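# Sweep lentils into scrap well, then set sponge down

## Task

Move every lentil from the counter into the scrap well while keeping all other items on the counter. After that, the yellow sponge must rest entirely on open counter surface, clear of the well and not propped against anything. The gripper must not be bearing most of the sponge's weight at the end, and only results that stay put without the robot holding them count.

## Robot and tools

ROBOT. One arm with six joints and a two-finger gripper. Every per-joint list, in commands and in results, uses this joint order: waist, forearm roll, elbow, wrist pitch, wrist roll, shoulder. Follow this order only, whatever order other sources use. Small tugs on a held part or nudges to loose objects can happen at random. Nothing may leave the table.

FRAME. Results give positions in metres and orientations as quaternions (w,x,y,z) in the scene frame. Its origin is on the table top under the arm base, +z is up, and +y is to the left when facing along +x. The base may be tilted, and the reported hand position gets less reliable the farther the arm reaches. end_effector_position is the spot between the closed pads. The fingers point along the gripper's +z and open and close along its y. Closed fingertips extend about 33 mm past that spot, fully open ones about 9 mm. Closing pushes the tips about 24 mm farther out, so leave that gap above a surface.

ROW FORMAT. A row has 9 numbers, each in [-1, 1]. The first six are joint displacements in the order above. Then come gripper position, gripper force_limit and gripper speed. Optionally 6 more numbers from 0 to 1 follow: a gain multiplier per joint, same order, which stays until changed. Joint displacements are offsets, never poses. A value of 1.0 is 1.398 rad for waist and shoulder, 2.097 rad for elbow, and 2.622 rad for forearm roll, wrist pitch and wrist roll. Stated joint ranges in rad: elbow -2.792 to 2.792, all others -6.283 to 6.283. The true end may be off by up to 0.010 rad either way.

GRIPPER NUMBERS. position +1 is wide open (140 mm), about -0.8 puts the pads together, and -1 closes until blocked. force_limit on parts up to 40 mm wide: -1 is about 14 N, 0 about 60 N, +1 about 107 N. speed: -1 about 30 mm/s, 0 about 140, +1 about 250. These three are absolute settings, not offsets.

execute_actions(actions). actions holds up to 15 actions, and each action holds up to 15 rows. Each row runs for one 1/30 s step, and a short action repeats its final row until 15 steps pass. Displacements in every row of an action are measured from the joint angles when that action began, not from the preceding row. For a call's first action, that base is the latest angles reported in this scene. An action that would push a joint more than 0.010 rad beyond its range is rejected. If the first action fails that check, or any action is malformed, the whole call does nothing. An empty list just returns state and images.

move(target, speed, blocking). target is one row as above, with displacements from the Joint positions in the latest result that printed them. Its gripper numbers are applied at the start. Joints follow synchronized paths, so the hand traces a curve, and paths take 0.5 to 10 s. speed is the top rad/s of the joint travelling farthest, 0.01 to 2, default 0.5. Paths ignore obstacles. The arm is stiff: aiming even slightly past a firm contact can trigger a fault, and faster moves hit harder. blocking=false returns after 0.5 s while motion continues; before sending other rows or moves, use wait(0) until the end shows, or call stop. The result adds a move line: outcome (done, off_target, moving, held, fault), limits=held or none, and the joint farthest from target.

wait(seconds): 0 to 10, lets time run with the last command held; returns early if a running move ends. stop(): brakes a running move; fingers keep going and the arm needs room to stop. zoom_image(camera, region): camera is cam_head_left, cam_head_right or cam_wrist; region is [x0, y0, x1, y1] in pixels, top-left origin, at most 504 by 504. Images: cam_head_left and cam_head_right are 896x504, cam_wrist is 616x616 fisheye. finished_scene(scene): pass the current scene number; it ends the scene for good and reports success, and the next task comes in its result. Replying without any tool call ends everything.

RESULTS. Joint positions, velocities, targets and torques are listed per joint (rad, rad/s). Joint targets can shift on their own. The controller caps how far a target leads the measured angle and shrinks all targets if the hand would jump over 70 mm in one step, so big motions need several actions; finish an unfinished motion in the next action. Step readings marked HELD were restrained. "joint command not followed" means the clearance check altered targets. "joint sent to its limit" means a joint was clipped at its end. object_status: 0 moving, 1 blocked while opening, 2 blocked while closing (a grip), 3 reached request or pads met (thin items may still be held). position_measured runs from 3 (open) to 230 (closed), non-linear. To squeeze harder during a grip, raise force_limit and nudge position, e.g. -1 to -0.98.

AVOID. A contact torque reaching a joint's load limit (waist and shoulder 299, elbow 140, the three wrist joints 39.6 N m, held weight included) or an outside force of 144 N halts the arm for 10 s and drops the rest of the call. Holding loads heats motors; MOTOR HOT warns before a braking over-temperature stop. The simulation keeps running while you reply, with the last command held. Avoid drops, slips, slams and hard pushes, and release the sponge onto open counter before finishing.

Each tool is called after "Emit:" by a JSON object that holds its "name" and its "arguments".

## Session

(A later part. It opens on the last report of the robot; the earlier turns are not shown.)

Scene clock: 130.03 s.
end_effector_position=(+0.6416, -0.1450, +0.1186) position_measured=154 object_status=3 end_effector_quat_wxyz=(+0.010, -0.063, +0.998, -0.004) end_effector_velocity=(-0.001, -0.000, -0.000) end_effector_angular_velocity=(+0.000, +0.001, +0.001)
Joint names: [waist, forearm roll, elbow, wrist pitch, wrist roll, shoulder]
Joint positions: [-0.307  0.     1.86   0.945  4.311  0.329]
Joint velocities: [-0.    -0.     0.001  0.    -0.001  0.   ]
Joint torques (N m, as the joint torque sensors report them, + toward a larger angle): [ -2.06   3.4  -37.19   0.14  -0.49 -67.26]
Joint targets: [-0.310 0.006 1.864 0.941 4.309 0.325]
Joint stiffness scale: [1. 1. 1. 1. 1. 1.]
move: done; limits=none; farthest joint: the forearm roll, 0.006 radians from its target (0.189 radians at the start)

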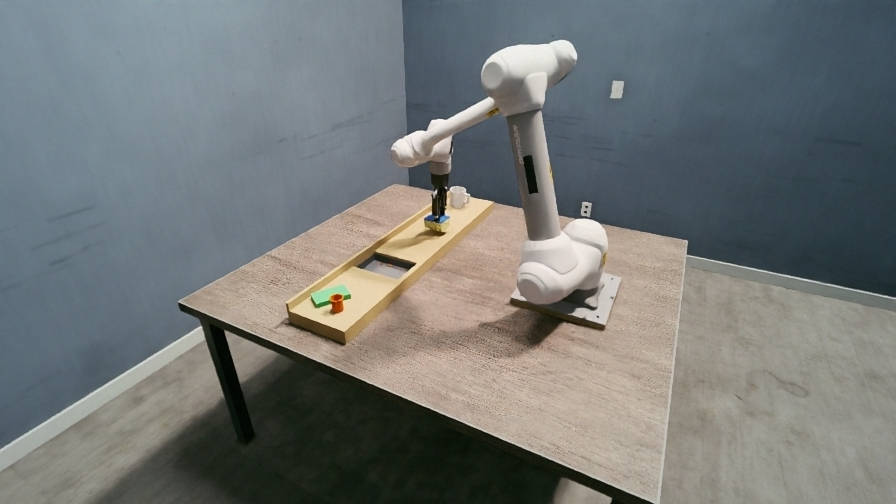

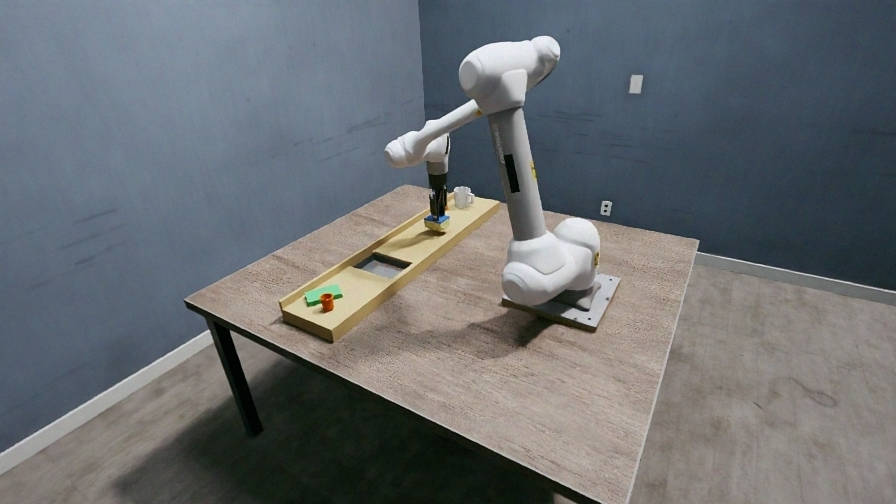

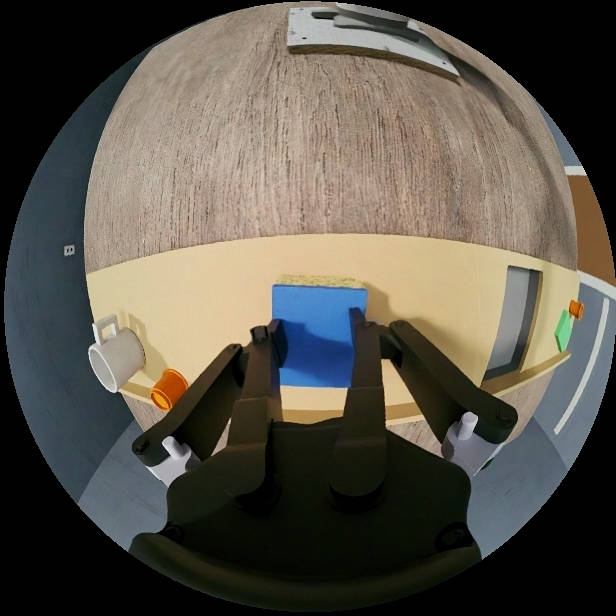

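Gone (the other is on the well floor). Place.

Emit:
{"name": "move", "arguments": {"target": [0,0,0.0135,-0.0235,0,0.026,-0.2,-1,-0.5], "speed": 0.15}}

Emit:
{"name": "move", "arguments": {"target": [0,0,0,0,0,0,0.6,-1,0]}}

Emit:
{"name": "move", "arguments": {"target": [0,0,-0.05,0.085,0,-0.085,0.6,-1,-0.3]}}

Emit:
{"name": "move", "arguments": {"target": [0.28,0,-0.06,0.015,0.15,0.06,0.6,-1,-0.3]}}

Emit:
{"name": "zoom_image", "arguments": {"camera": "cam_wrist", "region": [150,200,450,420]}}

Scene clock: 134.27 s.
end_effector_position=(+0.6420, -0.1451, +0.0863) position_measured=154 object_status=3 end_effector_quat_wxyz=(+0.010, -0.063, +0.998, -0.004) end_effector_velocity=(+0.001, -0.001, +0.000) end_effector_angular_velocity=(-0.001, -0.001, -0.000)
Joint names: [waist, forearm roll, elbow, wrist pitch, wrist roll, shoulder]
Joint positions: [-0.307  0.     1.885  0.888  4.311  0.361]
Joint velocities: [-0.    -0.001 -0.001 -0.     0.    -0.   ]
Joint torques (N m, as the joint torque sensors report them, + toward a larger angle): [ -2.12   3.41 -34.13   0.69  -0.2  -66.66]
Joint targets: [-0.307 0.000 1.889 0.884 4.311 0.365]
Joint stiffness scale: [1. 1. 1. 1. 1. 1.]
move: done; limits=none; farthest joint: the wrist pitch, 0.005 radians from its target (0.062 radians at the start)

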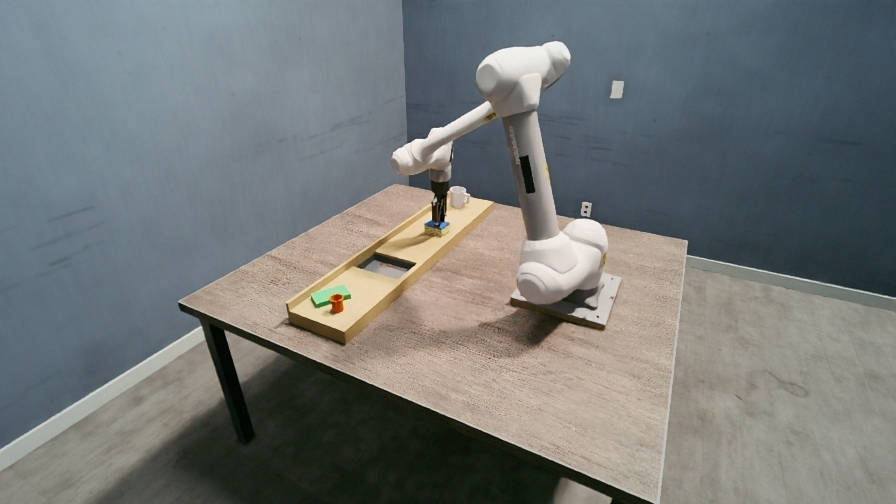

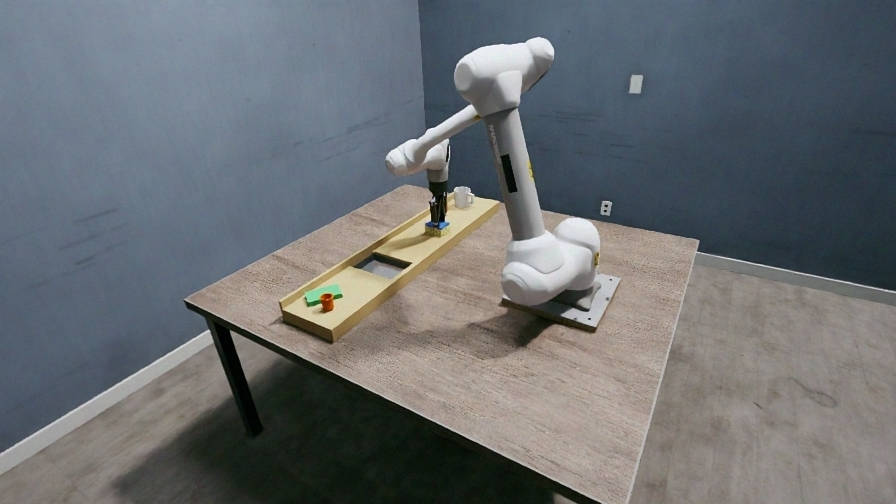

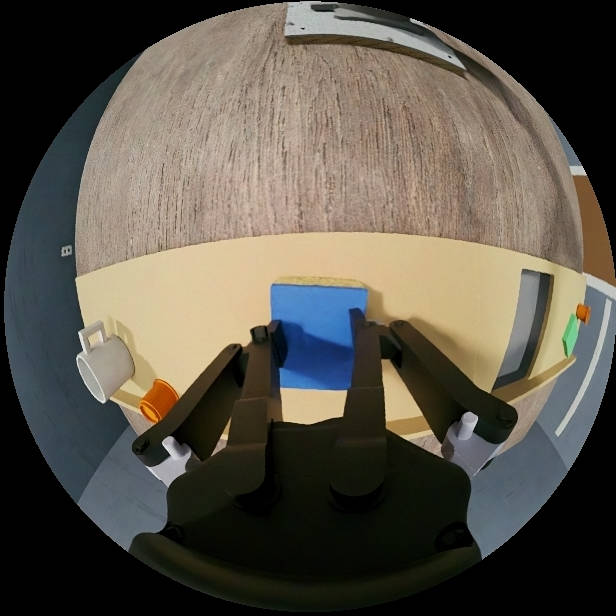

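Scene clock: 134.93 s.
end_effector_position=(+0.6420, -0.1451, +0.0863) position_measured=53 object_status=0 end_effector_quat_wxyz=(+0.010, -0.063, +0.998, -0.004) end_effector_velocity=(-0.001, -0.000, -0.000) end_effector_angular_velocity=(+0.000, +0.001, -0.001)
Joint names: [waist, forearm roll, elbow, wrist pitch, wrist roll, shoulder]
Joint positions: [-0.307  0.     1.885  0.888  4.311  0.361]
Joint velocities: [-0.     0.     0.001 -0.     0.001  0.   ]
Joint torques (N m, as the joint torque sensors report them, + toward a larger angle): [ -2.48   3.75 -34.56   0.72  -0.7  -70.82]
Joint targets: [-0.307 0.000 1.885 0.888 4.311 0.361]
Joint stiffness scale: [1. 1. 1. 1. 1. 1.]
move: done; limits=none; farthest joint: the waist, 0.000 radians from its target (0.000 radians at the start)

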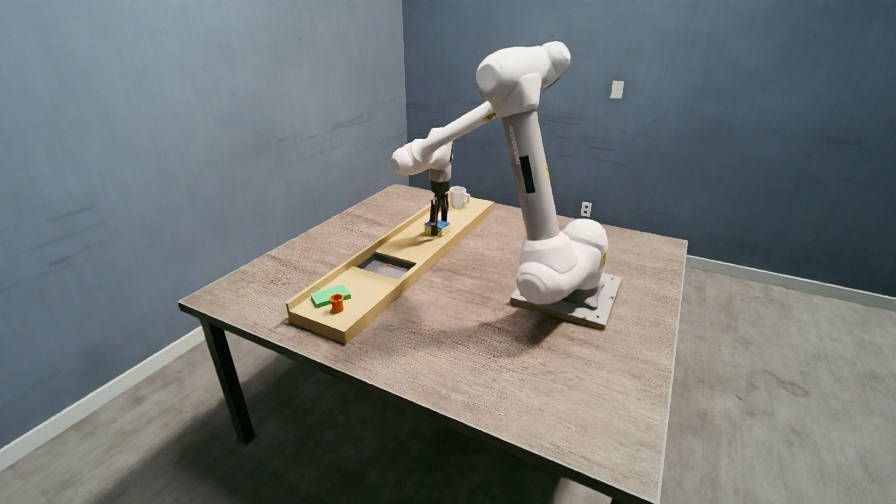

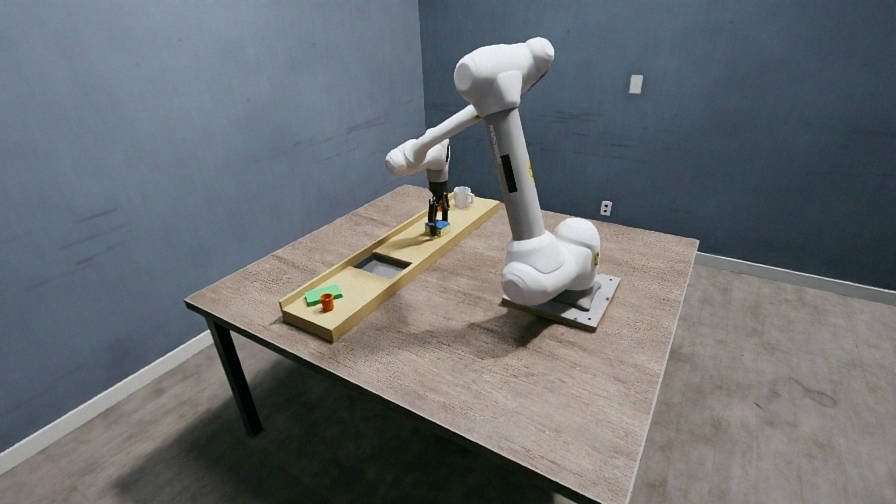

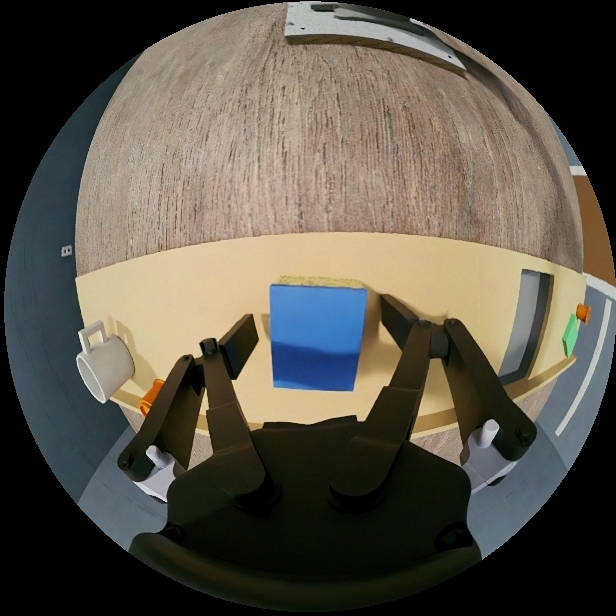

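Scene clock: 135.90 s.
end_effector_position=(+0.6366, -0.1435, +0.2099) position_measured=53 object_status=3 end_effector_quat_wxyz=(+0.009, -0.063, +0.998, -0.003) end_effector_velocity=(-0.001, +0.001, +0.000) end_effector_angular_velocity=(+0.002, +0.001, +0.001)
Joint names: [waist, forearm roll, elbow, wrist pitch, wrist roll, shoulder]
Joint positions: [-0.307  0.     1.783  1.107  4.311  0.246]
Joint velocities: [ 0.001  0.002  0.001  0.001 -0.001 -0.001]
Joint torques (N m, as the joint torque sensors report them, + toward a larger angle): [ -2.1    3.95 -40.35   0.43  -0.19 -63.52]
Joint targets: [-0.307 0.000 1.780 1.111 4.311 0.242]
Joint stiffness scale: [1. 1. 1. 1. 1. 1.]
move: done; limits=none; farthest joint: the shoulder, 0.004 radians from its target (0.119 radians at the start)

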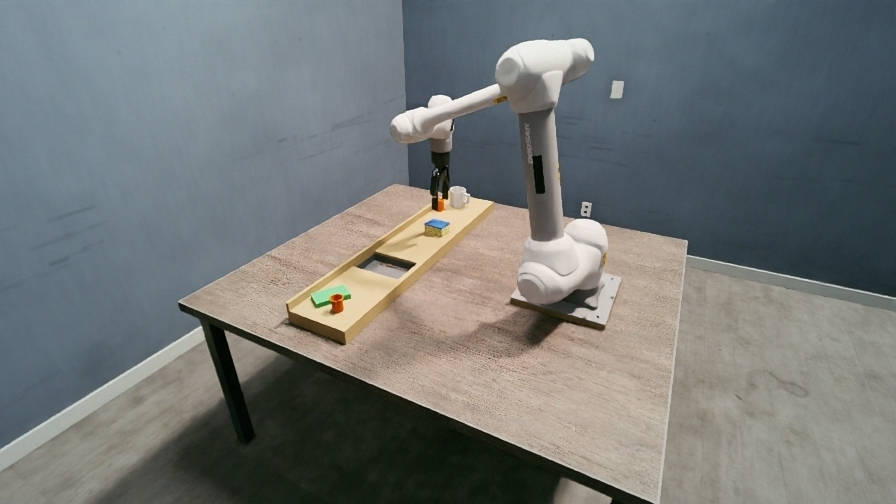

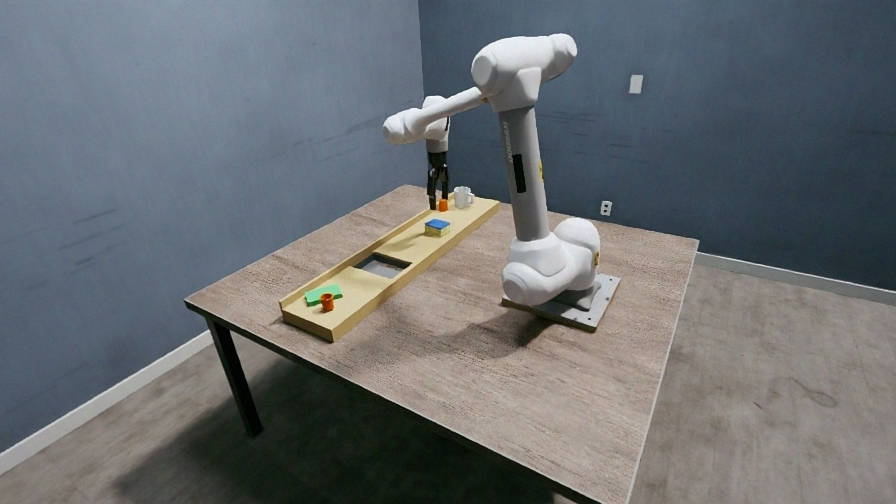

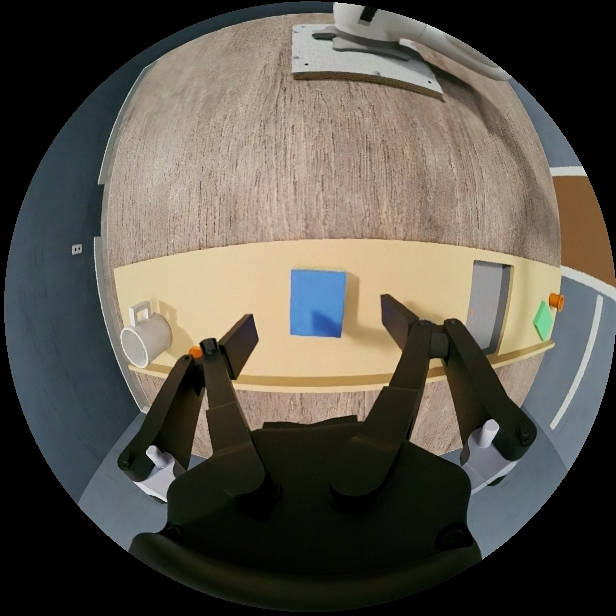

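Scene clock: 137.20 s.
end_effector_position=(+0.7030, +0.1157, +0.2169) position_measured=53 object_status=3 end_effector_quat_wxyz=(+0.013, -0.062, +0.998, -0.002) end_effector_velocity=(+0.000, -0.001, +0.000) end_effector_angular_velocity=(-0.002, -0.001, -0.000)
Joint names: [waist, forearm roll, elbow, wrist pitch, wrist roll, shoulder]
Joint positions: [0.081 0.    1.661 1.142 4.702 0.326]
Joint velocities: [-0.    -0.003  0.    -0.001  0.001 -0.001]
Joint torques (N m, as the joint torque sensors report them, + toward a larger angle): [ -2.77   4.04 -41.37   0.54   0.05 -72.69]
Joint targets: [0.085 0.000 1.657 1.146 4.704 0.330]
Joint stiffness scale: [1. 1. 1. 1. 1. 1.]
move: done; limits=none; farthest joint: the shoulder, 0.004 radians from its target (0.084 radians at the start)

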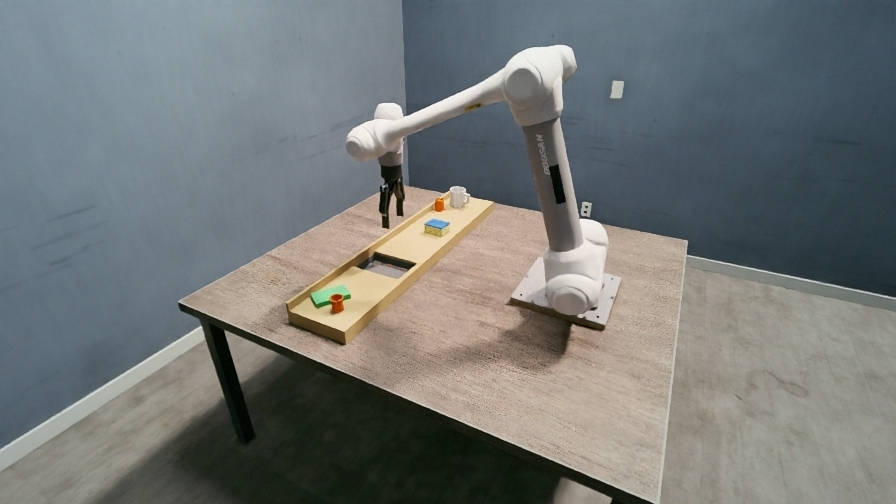

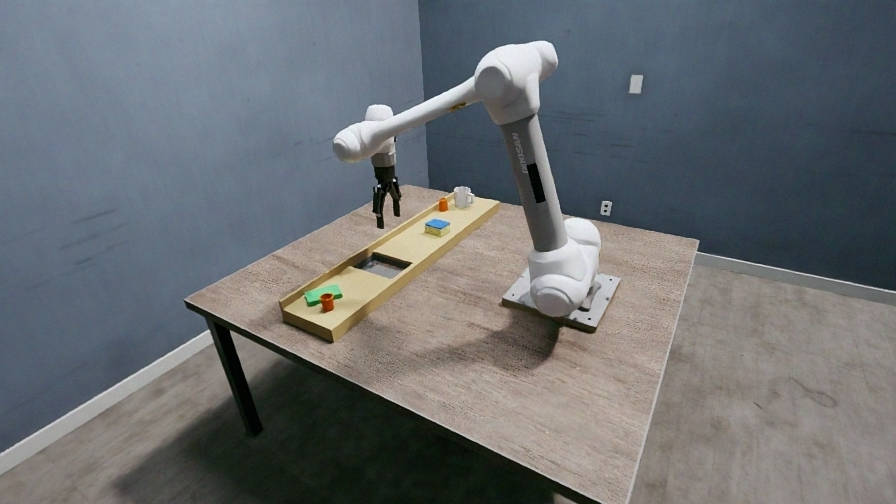

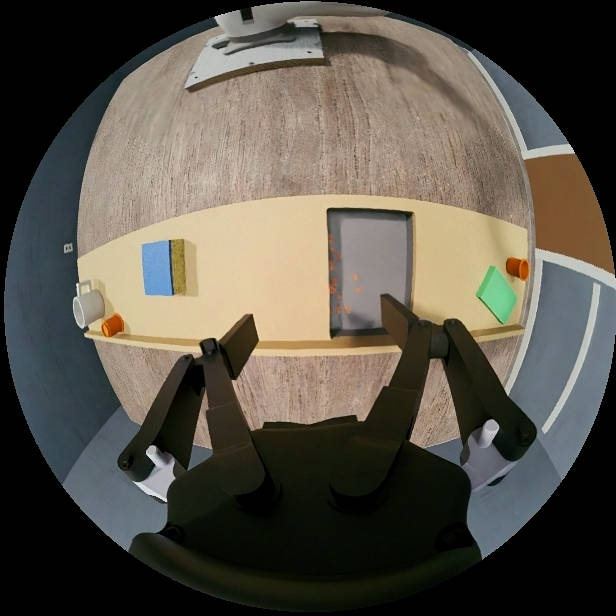

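Region (150, 200, 450, 420) of cam_wrist's 616x616 image, scaled by 1.680, with more detail than that image has; it fills the top 370 rows of this view, and the rest is white.

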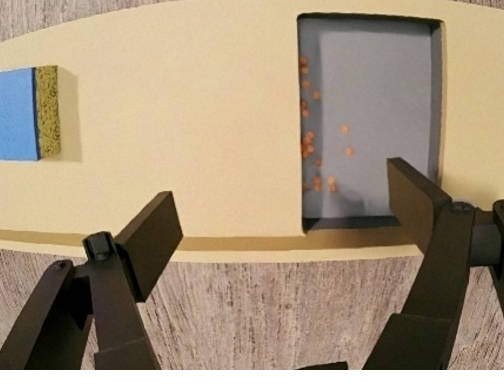

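Emit:
{"name": "finished_scene", "arguments": {"scene": 2}}

The scene is finished: the task was done.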